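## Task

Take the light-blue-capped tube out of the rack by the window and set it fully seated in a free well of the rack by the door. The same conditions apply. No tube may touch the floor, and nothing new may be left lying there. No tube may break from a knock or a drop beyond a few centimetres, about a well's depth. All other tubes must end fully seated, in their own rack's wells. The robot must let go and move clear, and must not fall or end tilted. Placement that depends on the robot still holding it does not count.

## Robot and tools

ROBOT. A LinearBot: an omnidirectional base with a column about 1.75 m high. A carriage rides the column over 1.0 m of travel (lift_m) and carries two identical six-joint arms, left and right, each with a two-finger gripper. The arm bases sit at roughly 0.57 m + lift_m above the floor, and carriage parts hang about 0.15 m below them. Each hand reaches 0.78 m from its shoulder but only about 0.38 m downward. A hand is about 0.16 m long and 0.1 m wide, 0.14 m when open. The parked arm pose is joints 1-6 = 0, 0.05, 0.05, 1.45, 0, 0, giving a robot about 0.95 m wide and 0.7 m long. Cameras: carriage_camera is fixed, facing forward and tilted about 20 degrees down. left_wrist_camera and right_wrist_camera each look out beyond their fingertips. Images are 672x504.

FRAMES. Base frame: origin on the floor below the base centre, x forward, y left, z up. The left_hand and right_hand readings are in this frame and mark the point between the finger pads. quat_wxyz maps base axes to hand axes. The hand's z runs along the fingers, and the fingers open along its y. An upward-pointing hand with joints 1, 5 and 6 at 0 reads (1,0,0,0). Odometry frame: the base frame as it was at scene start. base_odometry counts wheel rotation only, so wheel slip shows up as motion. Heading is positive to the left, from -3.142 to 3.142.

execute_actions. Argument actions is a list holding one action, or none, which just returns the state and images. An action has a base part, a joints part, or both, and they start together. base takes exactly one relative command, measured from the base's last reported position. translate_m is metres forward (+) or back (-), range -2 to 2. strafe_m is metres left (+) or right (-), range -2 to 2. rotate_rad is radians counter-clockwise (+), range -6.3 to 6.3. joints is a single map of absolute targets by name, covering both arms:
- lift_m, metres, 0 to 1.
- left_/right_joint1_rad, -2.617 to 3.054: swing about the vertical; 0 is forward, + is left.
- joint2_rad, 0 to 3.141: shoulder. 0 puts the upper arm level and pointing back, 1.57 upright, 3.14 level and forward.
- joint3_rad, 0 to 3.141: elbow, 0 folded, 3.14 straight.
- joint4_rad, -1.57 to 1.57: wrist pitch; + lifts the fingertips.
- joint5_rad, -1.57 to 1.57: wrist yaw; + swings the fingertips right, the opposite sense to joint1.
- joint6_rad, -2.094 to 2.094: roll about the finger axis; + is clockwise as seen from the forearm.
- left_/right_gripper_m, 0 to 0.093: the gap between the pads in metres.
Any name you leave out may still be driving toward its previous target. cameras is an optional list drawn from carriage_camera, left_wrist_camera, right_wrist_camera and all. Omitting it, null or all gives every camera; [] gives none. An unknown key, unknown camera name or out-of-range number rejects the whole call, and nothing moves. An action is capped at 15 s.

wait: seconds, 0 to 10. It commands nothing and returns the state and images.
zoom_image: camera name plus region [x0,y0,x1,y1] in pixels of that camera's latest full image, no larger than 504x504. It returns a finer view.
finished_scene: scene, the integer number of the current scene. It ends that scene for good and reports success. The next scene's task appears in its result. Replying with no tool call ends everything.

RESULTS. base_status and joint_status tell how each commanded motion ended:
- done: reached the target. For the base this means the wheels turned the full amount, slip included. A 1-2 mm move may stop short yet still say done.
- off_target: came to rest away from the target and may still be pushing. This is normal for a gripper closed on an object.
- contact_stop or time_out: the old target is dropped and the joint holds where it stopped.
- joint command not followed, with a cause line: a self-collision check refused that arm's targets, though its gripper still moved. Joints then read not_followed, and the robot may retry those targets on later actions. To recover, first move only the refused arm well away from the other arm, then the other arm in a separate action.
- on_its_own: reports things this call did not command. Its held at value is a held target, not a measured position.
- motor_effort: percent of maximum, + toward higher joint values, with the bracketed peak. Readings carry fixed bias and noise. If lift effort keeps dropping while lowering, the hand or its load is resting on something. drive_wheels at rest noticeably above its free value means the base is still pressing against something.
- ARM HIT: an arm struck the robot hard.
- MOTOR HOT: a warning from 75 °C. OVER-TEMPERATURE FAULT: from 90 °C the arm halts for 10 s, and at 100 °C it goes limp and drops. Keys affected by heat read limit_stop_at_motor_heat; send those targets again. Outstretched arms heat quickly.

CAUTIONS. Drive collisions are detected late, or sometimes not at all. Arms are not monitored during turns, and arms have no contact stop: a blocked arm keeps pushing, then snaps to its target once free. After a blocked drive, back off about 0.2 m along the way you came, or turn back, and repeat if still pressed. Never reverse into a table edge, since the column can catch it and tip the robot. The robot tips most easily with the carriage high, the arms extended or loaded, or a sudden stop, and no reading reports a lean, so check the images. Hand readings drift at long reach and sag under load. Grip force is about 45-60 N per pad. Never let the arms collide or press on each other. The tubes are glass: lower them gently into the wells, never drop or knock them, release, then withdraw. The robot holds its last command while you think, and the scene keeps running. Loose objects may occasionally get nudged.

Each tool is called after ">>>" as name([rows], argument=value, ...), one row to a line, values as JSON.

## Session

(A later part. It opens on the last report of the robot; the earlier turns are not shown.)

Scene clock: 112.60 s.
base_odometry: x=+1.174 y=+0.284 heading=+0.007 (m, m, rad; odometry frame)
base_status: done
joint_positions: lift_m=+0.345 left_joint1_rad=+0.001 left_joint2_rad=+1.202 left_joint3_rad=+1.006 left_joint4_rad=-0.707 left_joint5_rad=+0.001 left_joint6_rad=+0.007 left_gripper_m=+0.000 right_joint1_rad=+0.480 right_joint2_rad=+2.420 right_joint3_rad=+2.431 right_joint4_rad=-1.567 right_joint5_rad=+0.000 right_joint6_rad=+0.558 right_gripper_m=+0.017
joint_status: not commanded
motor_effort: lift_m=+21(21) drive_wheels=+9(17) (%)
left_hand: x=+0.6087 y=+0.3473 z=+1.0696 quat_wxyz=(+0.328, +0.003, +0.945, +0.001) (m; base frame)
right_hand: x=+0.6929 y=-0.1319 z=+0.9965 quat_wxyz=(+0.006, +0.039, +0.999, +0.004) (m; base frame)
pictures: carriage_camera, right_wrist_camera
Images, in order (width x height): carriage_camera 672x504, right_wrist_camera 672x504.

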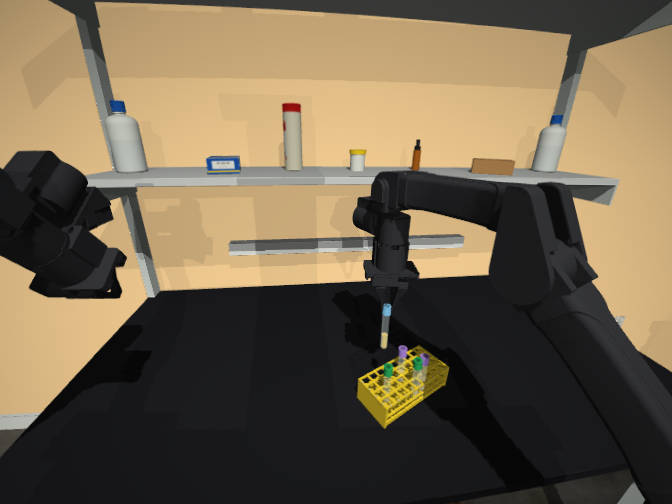

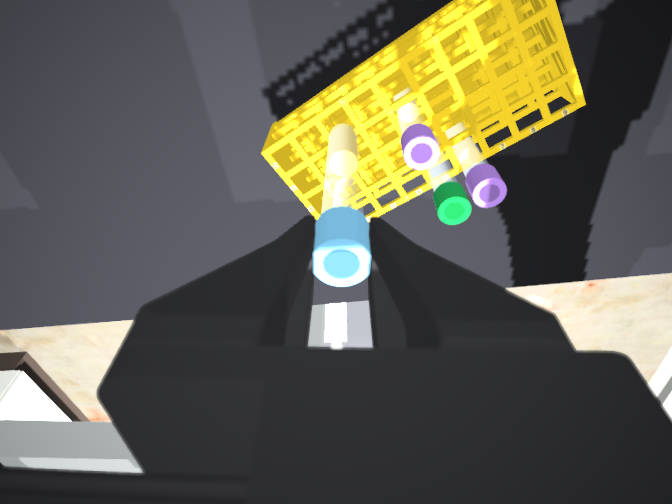

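>>> execute_actions([
  {"joints":{"lift_m":0.305}},
], cameras=["carriage_camera","right_wrist_camera"])

>>> zoom_image(camera="right_wrist_camera", region=[240,0,480,240])

>>> zoom_image(camera="carriage_camera", region=[330,310,470,450])

Scene clock: 113.57 s.
base_odometry: x=+1.174 y=+0.284 heading=+0.007 (m, m, rad; odometry frame)
base_status: not commanded
joint_positions: lift_m=+0.305 left_joint1_rad=+0.001 left_joint2_rad=+1.202 left_joint3_rad=+1.006 left_joint4_rad=-0.708 left_joint5_rad=+0.001 left_joint6_rad=+0.007 left_gripper_m=+0.000 right_joint1_rad=+0.480 right_joint2_rad=+2.422 right_joint3_rad=+2.431 right_joint4_rad=-1.568 right_joint5_rad=+0.000 right_joint6_rad=+0.558 right_gripper_m=+0.017
joint_status: all done
motor_effort: lift_m=+22(22) drive_wheels=-10(9) (%)
left_hand: x=+0.6085 y=+0.3473 z=+1.0293 quat_wxyz=(+0.327, +0.003, +0.945, +0.001) (m; base frame)
right_hand: x=+0.6928 y=-0.1320 z=+0.9556 quat_wxyz=(+0.005, +0.039, +0.999, +0.003) (m; base frame)
pictures: carriage_camera, right_wrist_camera
Images, in order (width x height): carriage_camera 672x504, right_wrist_camera 672x504.

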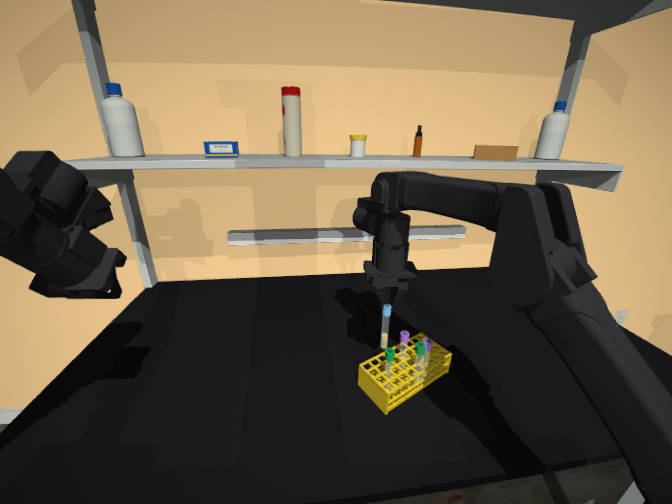

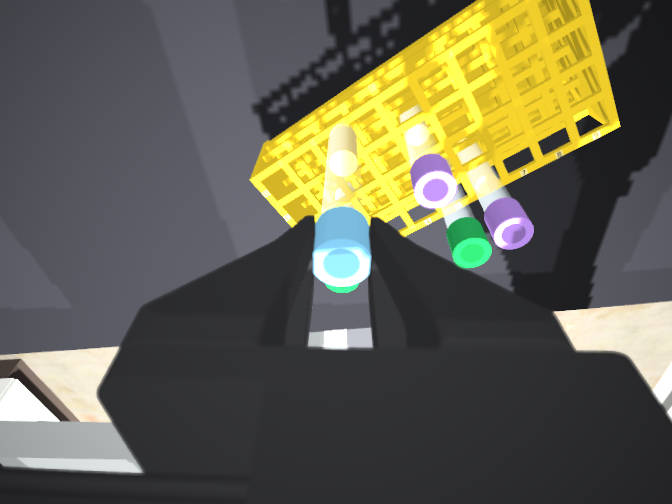

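Region (240, 0, 480, 240) of right_wrist_camera's 672x504 image, scaled by 2.100, with more detail than that image has.

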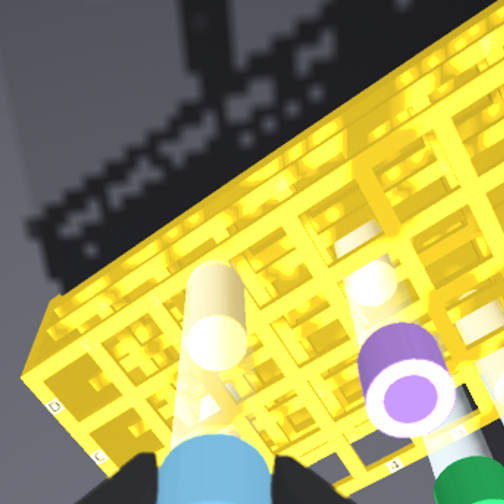

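Region (330, 310, 470, 450) of carriage_camera's 672x504 image, scaled by 3.600, with more detail than that image has.

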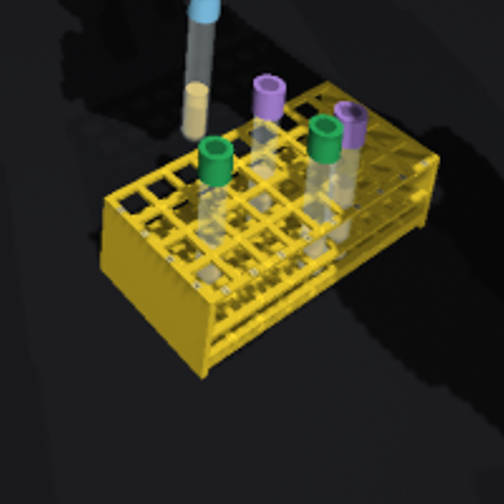

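>>> execute_actions([
  {"base":{"translate_m":-0.016},"joints":{"lift_m":0.292}},
], cameras=["carriage_camera","right_wrist_camera"])

>>> zoom_image(camera="right_wrist_camera", region=[240,0,480,240])

>>> zoom_image(camera="carriage_camera", region=[340,310,440,410])

Scene clock: 115.23 s.
base_odometry: x=+1.158 y=+0.284 heading=+0.008 (m, m, rad; odometry frame)
base_status: done
joint_positions: lift_m=+0.292 left_joint1_rad=+0.001 left_joint2_rad=+1.202 left_joint3_rad=+1.006 left_joint4_rad=-0.707 left_joint5_rad=+0.001 left_joint6_rad=+0.007 left_gripper_m=+0.000 right_joint1_rad=+0.479 right_joint2_rad=+2.415 right_joint3_rad=+2.431 right_joint4_rad=-1.570 right_joint5_rad=+0.000 right_joint6_rad=+0.558 right_gripper_m=+0.017
joint_status: all done
motor_effort: lift_m=+22(22) drive_wheels=-11(17) (%)
left_hand: x=+0.6087 y=+0.3473 z=+1.0166 quat_wxyz=(+0.328, +0.003, +0.945, +0.001) (m; base frame)
right_hand: x=+0.6928 y=-0.1328 z=+0.9454 quat_wxyz=(+0.007, +0.040, +0.999, +0.004) (m; base frame)
pictures: carriage_camera, right_wrist_camera
Images, in order (width x height): carriage_camera 672x504, right_wrist_camera 672x504.

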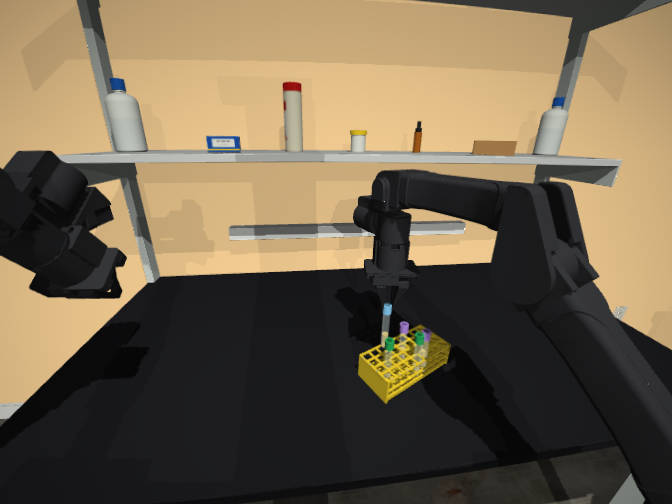

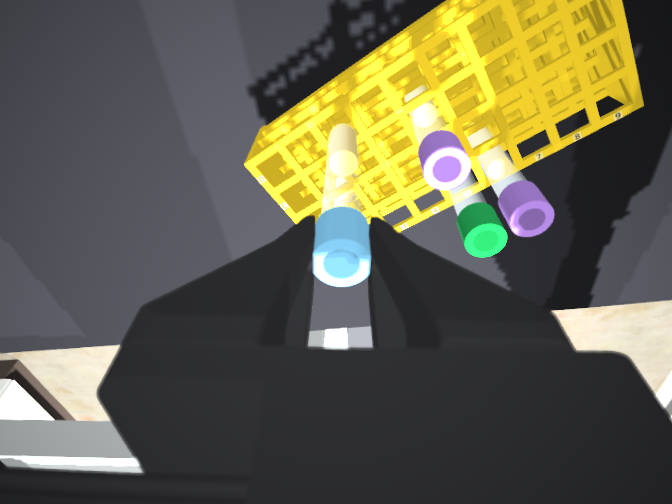

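Region (240, 0, 480, 240) of right_wrist_camera's 672x504 image, scaled by 2.100, with more detail than that image has.

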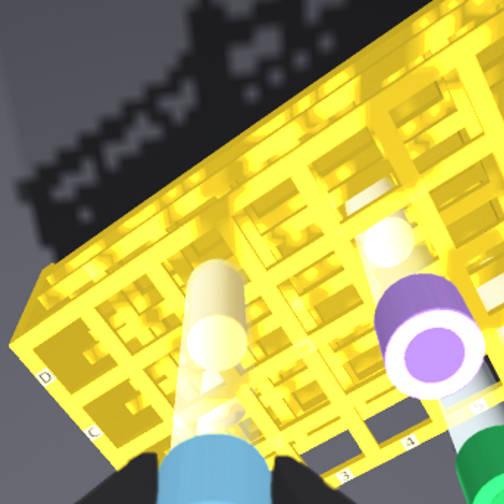

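Region (340, 310, 440, 410) of carriage_camera's 672x504 image, scaled by 5.040, with more detail than that image has.

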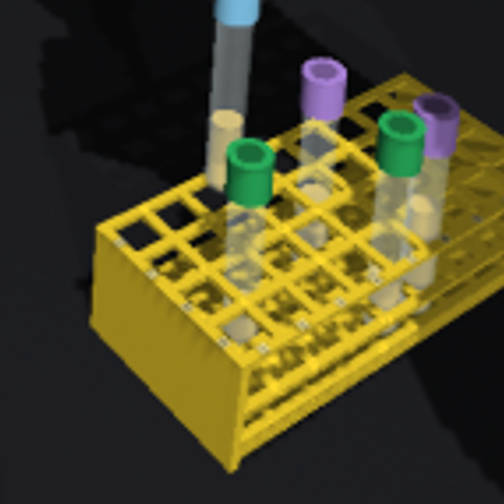

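>>> execute_actions([
  {"base":{"strafe_m":0.003},"joints":{"lift_m":0.27}},
], cameras=["carriage_camera","right_wrist_camera"])

>>> zoom_image(camera="right_wrist_camera", region=[240,0,480,240])

>>> zoom_image(camera="carriage_camera", region=[340,300,440,400])

Scene clock: 116.03 s.
base_odometry: x=+1.158 y=+0.287 heading=+0.009 (m, m, rad; odometry frame)
base_status: done
joint_positions: lift_m=+0.270 left_joint1_rad=+0.001 left_joint2_rad=+1.201 left_joint3_rad=+1.006 left_joint4_rad=-0.708 left_joint5_rad=+0.001 left_joint6_rad=+0.007 left_gripper_m=+0.000 right_joint1_rad=+0.479 right_joint2_rad=+2.420 right_joint3_rad=+2.431 right_joint4_rad=-1.569 right_joint5_rad=+0.000 right_joint6_rad=+0.558 right_gripper_m=+0.017
joint_status: all done
motor_effort: lift_m=+22(22) drive_wheels=-4(16) (%)
left_hand: x=+0.6085 y=+0.3473 z=+0.9949 quat_wxyz=(+0.328, +0.003, +0.945, +0.001) (m; base frame)
right_hand: x=+0.6927 y=-0.1325 z=+0.9215 quat_wxyz=(+0.006, +0.039, +0.999, +0.003) (m; base frame)
pictures: carriage_camera, right_wrist_camera
Images, in order (width x height): carriage_camera 672x504, right_wrist_camera 672x504.

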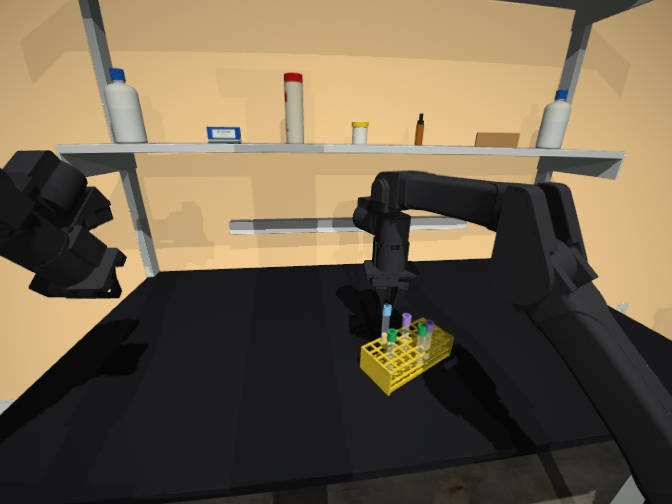

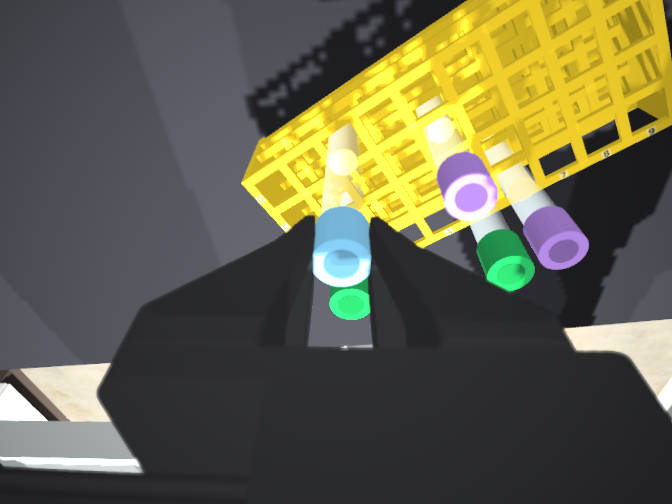

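Region (240, 0, 480, 240) of right_wrist_camera's 672x504 image, scaled by 2.100, with more detail than that image has.

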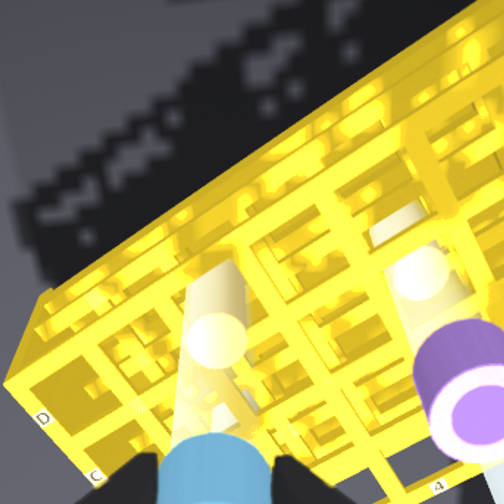

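Region (340, 300, 440, 400) of carriage_camera's 672x504 image, scaled by 5.040, with more detail than that image has.

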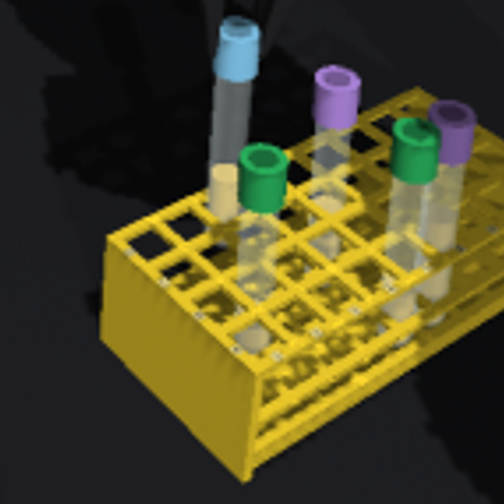

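>>> execute_actions([
  {"joints":{"lift_m":0.25}},
])

>>> execute_actions([
  {"joints":{"lift_m":0.235}},
])

Scene clock: 117.00 s.
base_odometry: x=+1.158 y=+0.287 heading=+0.009 (m, m, rad; odometry frame)
base_status: not commanded
joint_positions: lift_m=+0.250 left_joint1_rad=+0.001 left_joint2_rad=+1.201 left_joint3_rad=+1.006 left_joint4_rad=-0.708 left_joint5_rad=+0.001 left_joint6_rad=+0.007 left_gripper_m=+0.000 right_joint1_rad=+0.479 right_joint2_rad=+2.420 right_joint3_rad=+2.431 right_joint4_rad=-1.569 right_joint5_rad=+0.001 right_joint6_rad=+0.558 right_gripper_m=+0.017
joint_status: all done
motor_effort: lift_m=+21(22) drive_wheels=-4(3) (%)
left_hand: x=+0.6084 y=+0.3473 z=+0.9749 quat_wxyz=(+0.328, +0.003, +0.945, +0.001) (m; base frame)
right_hand: x=+0.6928 y=-0.1325 z=+0.9015 quat_wxyz=(+0.006, +0.039, +0.999, +0.003) (m; base frame)
pictures: carriage_camera, left_wrist_camera, right_wrist_camera
Images, in order (width x height): carriage_camera 672x504, left_wrist_camera 672x504, right_wrist_camera 672x504.

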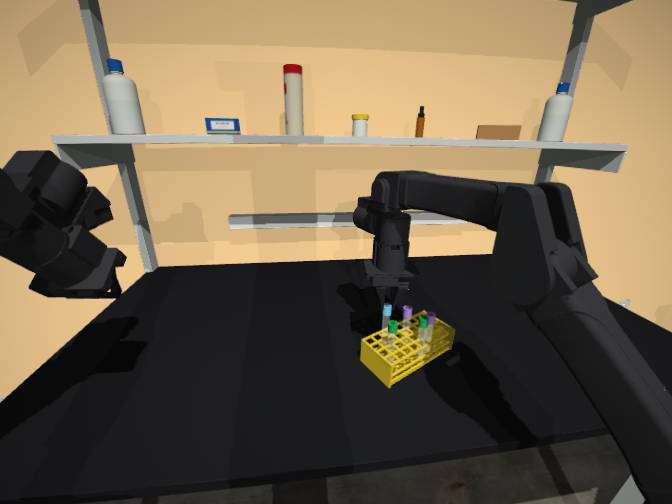

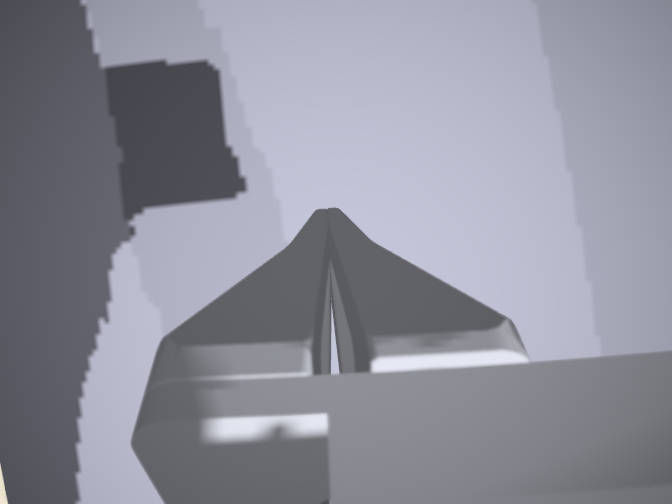

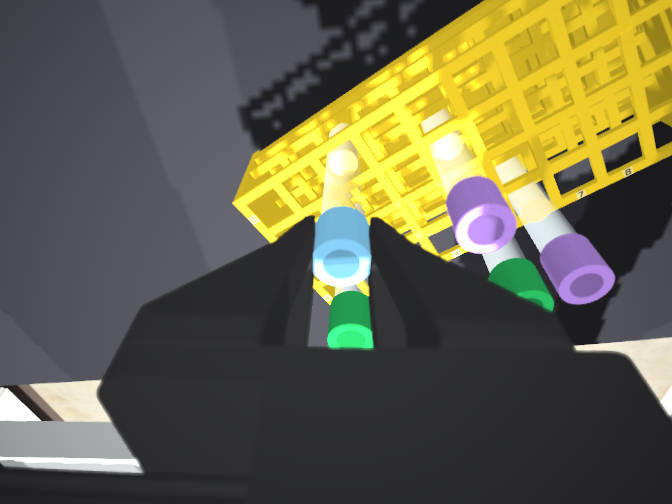

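Scene clock: 117.53 s.
base_odometry: x=+1.158 y=+0.287 heading=+0.009 (m, m, rad; odometry frame)
base_status: not commanded
joint_positions: lift_m=+0.235 left_joint1_rad=+0.001 left_joint2_rad=+1.201 left_joint3_rad=+1.006 left_joint4_rad=-0.708 left_joint5_rad=+0.001 left_joint6_rad=+0.007 left_gripper_m=+0.000 right_joint1_rad=+0.479 right_joint2_rad=+2.407 right_joint3_rad=+2.434 right_joint4_rad=-1.570 right_joint5_rad=+0.001 right_joint6_rad=+0.558 right_gripper_m=+0.017
joint_status: all done
motor_effort: lift_m=+20(21) drive_wheels=-4(5) (%)
left_hand: x=+0.6084 y=+0.3473 z=+0.9600 quat_wxyz=(+0.328, +0.003, +0.945, +0.001) (m; base frame)
right_hand: x=+0.6931 y=-0.1324 z=+0.8929 quat_wxyz=(+0.012, +0.039, +0.999, +0.006) (m; base frame)
pictures: carriage_camera, left_wrist_camera, right_wrist_camera
Images, in order (width x height): carriage_camera 672x504, left_wrist_camera 672x504, right_wrist_camera 672x504.

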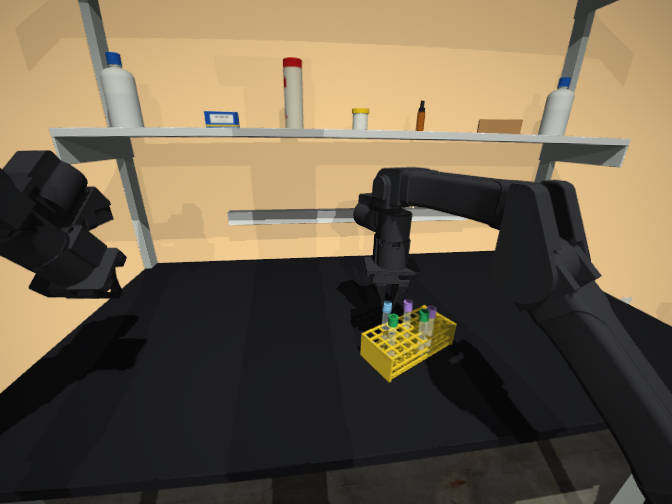

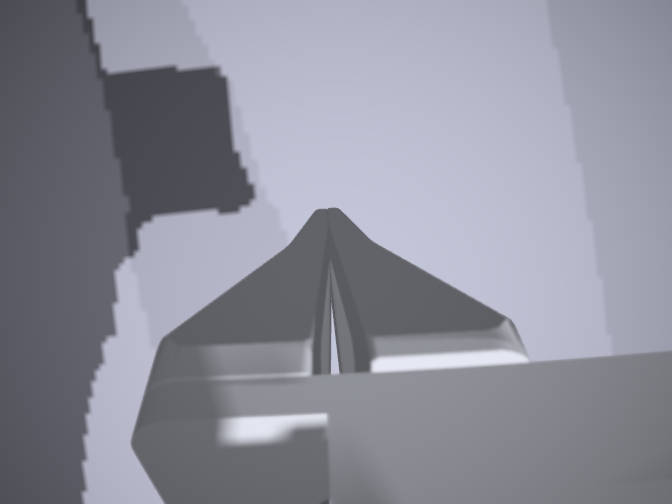

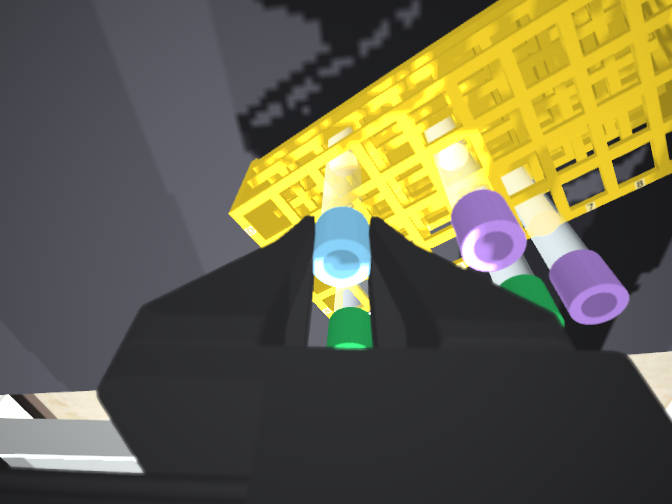

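Seated.

>>> execute_actions([
  {"joints":{"lift_m":0.243,"right_gripper_m":0.03}},
], cameras=[])

>>> execute_actions([
  {"joints":{"lift_m":0.36}},
])

Scene clock: 118.10 s.
base_odometry: x=+1.158 y=+0.287 heading=+0.009 (m, m, rad; odometry frame)
base_status: not commanded
joint_positions: lift_m=+0.243 left_joint1_rad=+0.001 left_joint2_rad=+1.201 left_joint3_rad=+1.006 left_joint4_rad=-0.705 left_joint5_rad=+0.001 left_joint6_rad=+0.007 left_gripper_m=+0.000 right_joint1_rad=+0.479 right_joint2_rad=+2.409 right_joint3_rad=+2.434 right_joint4_rad=-1.570 right_joint5_rad=+0.001 right_joint6_rad=+0.558 right_gripper_m=+0.030
joint_status: all done
motor_effort: lift_m=+23(27) drive_wheels=+3(4) (%)
left_hand: x=+0.6091 y=+0.3473 z=+0.9683 quat_wxyz=(+0.330, +0.003, +0.944, +0.001) (m; base frame)
right_hand: x=+0.6932 y=-0.1323 z=+0.9000 quat_wxyz=(+0.011, +0.039, +0.999, +0.006) (m; base frame)
pictures: none
No camera images: the call's "cameras" was empty. Leave "cameras" out to get every camera's image.

Scene clock: 119.10 s.
base_odometry: x=+1.158 y=+0.287 heading=+0.009 (m, m, rad; odometry frame)
base_status: not commanded
joint_positions: lift_m=+0.360 left_joint1_rad=+0.001 left_joint2_rad=+1.201 left_joint3_rad=+1.006 left_joint4_rad=-0.703 left_joint5_rad=+0.001 left_joint6_rad=+0.007 left_gripper_m=+0.000 right_joint1_rad=+0.479 right_joint2_rad=+2.406 right_joint3_rad=+2.434 right_joint4_rad=-1.569 right_joint5_rad=+0.001 right_joint6_rad=+0.558 right_gripper_m=+0.030
joint_status: all done
motor_effort: lift_m=+23(27) drive_wheels=+3(3) (%)
left_hand: x=+0.6095 y=+0.3473 z=+1.0856 quat_wxyz=(+0.331, +0.003, +0.944, +0.001) (m; base frame)
right_hand: x=+0.6934 y=-0.1322 z=+1.0182 quat_wxyz=(+0.013, +0.039, +0.999, +0.007) (m; base frame)
pictures: carriage_camera, left_wrist_camera, right_wrist_camera
Images, in order (width x height): carriage_camera 672x504, left_wrist_camera 672x504, right_wrist_camera 672x504.

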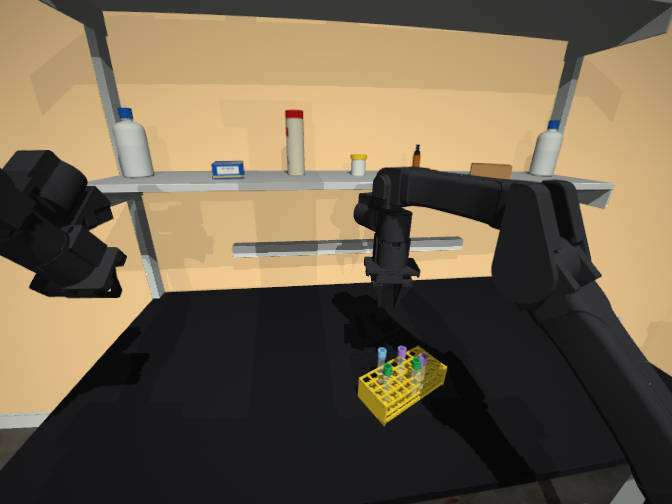

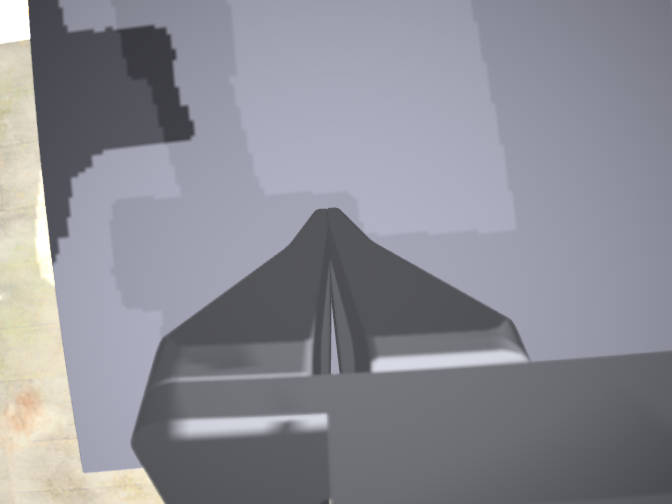

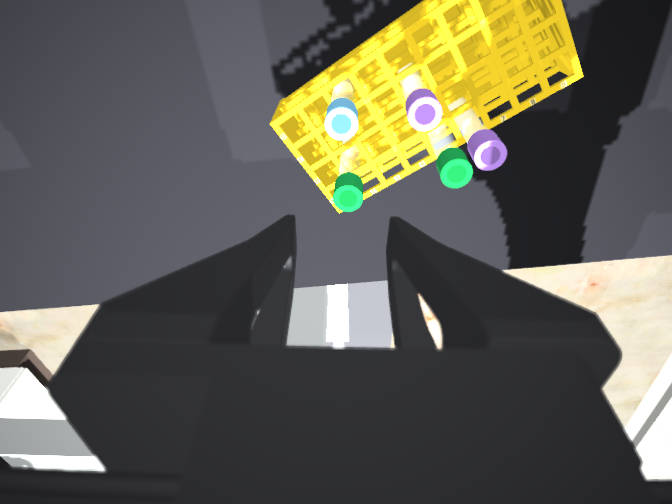

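>>> finished_scene(scene=2)

The scene is finished: the task was done.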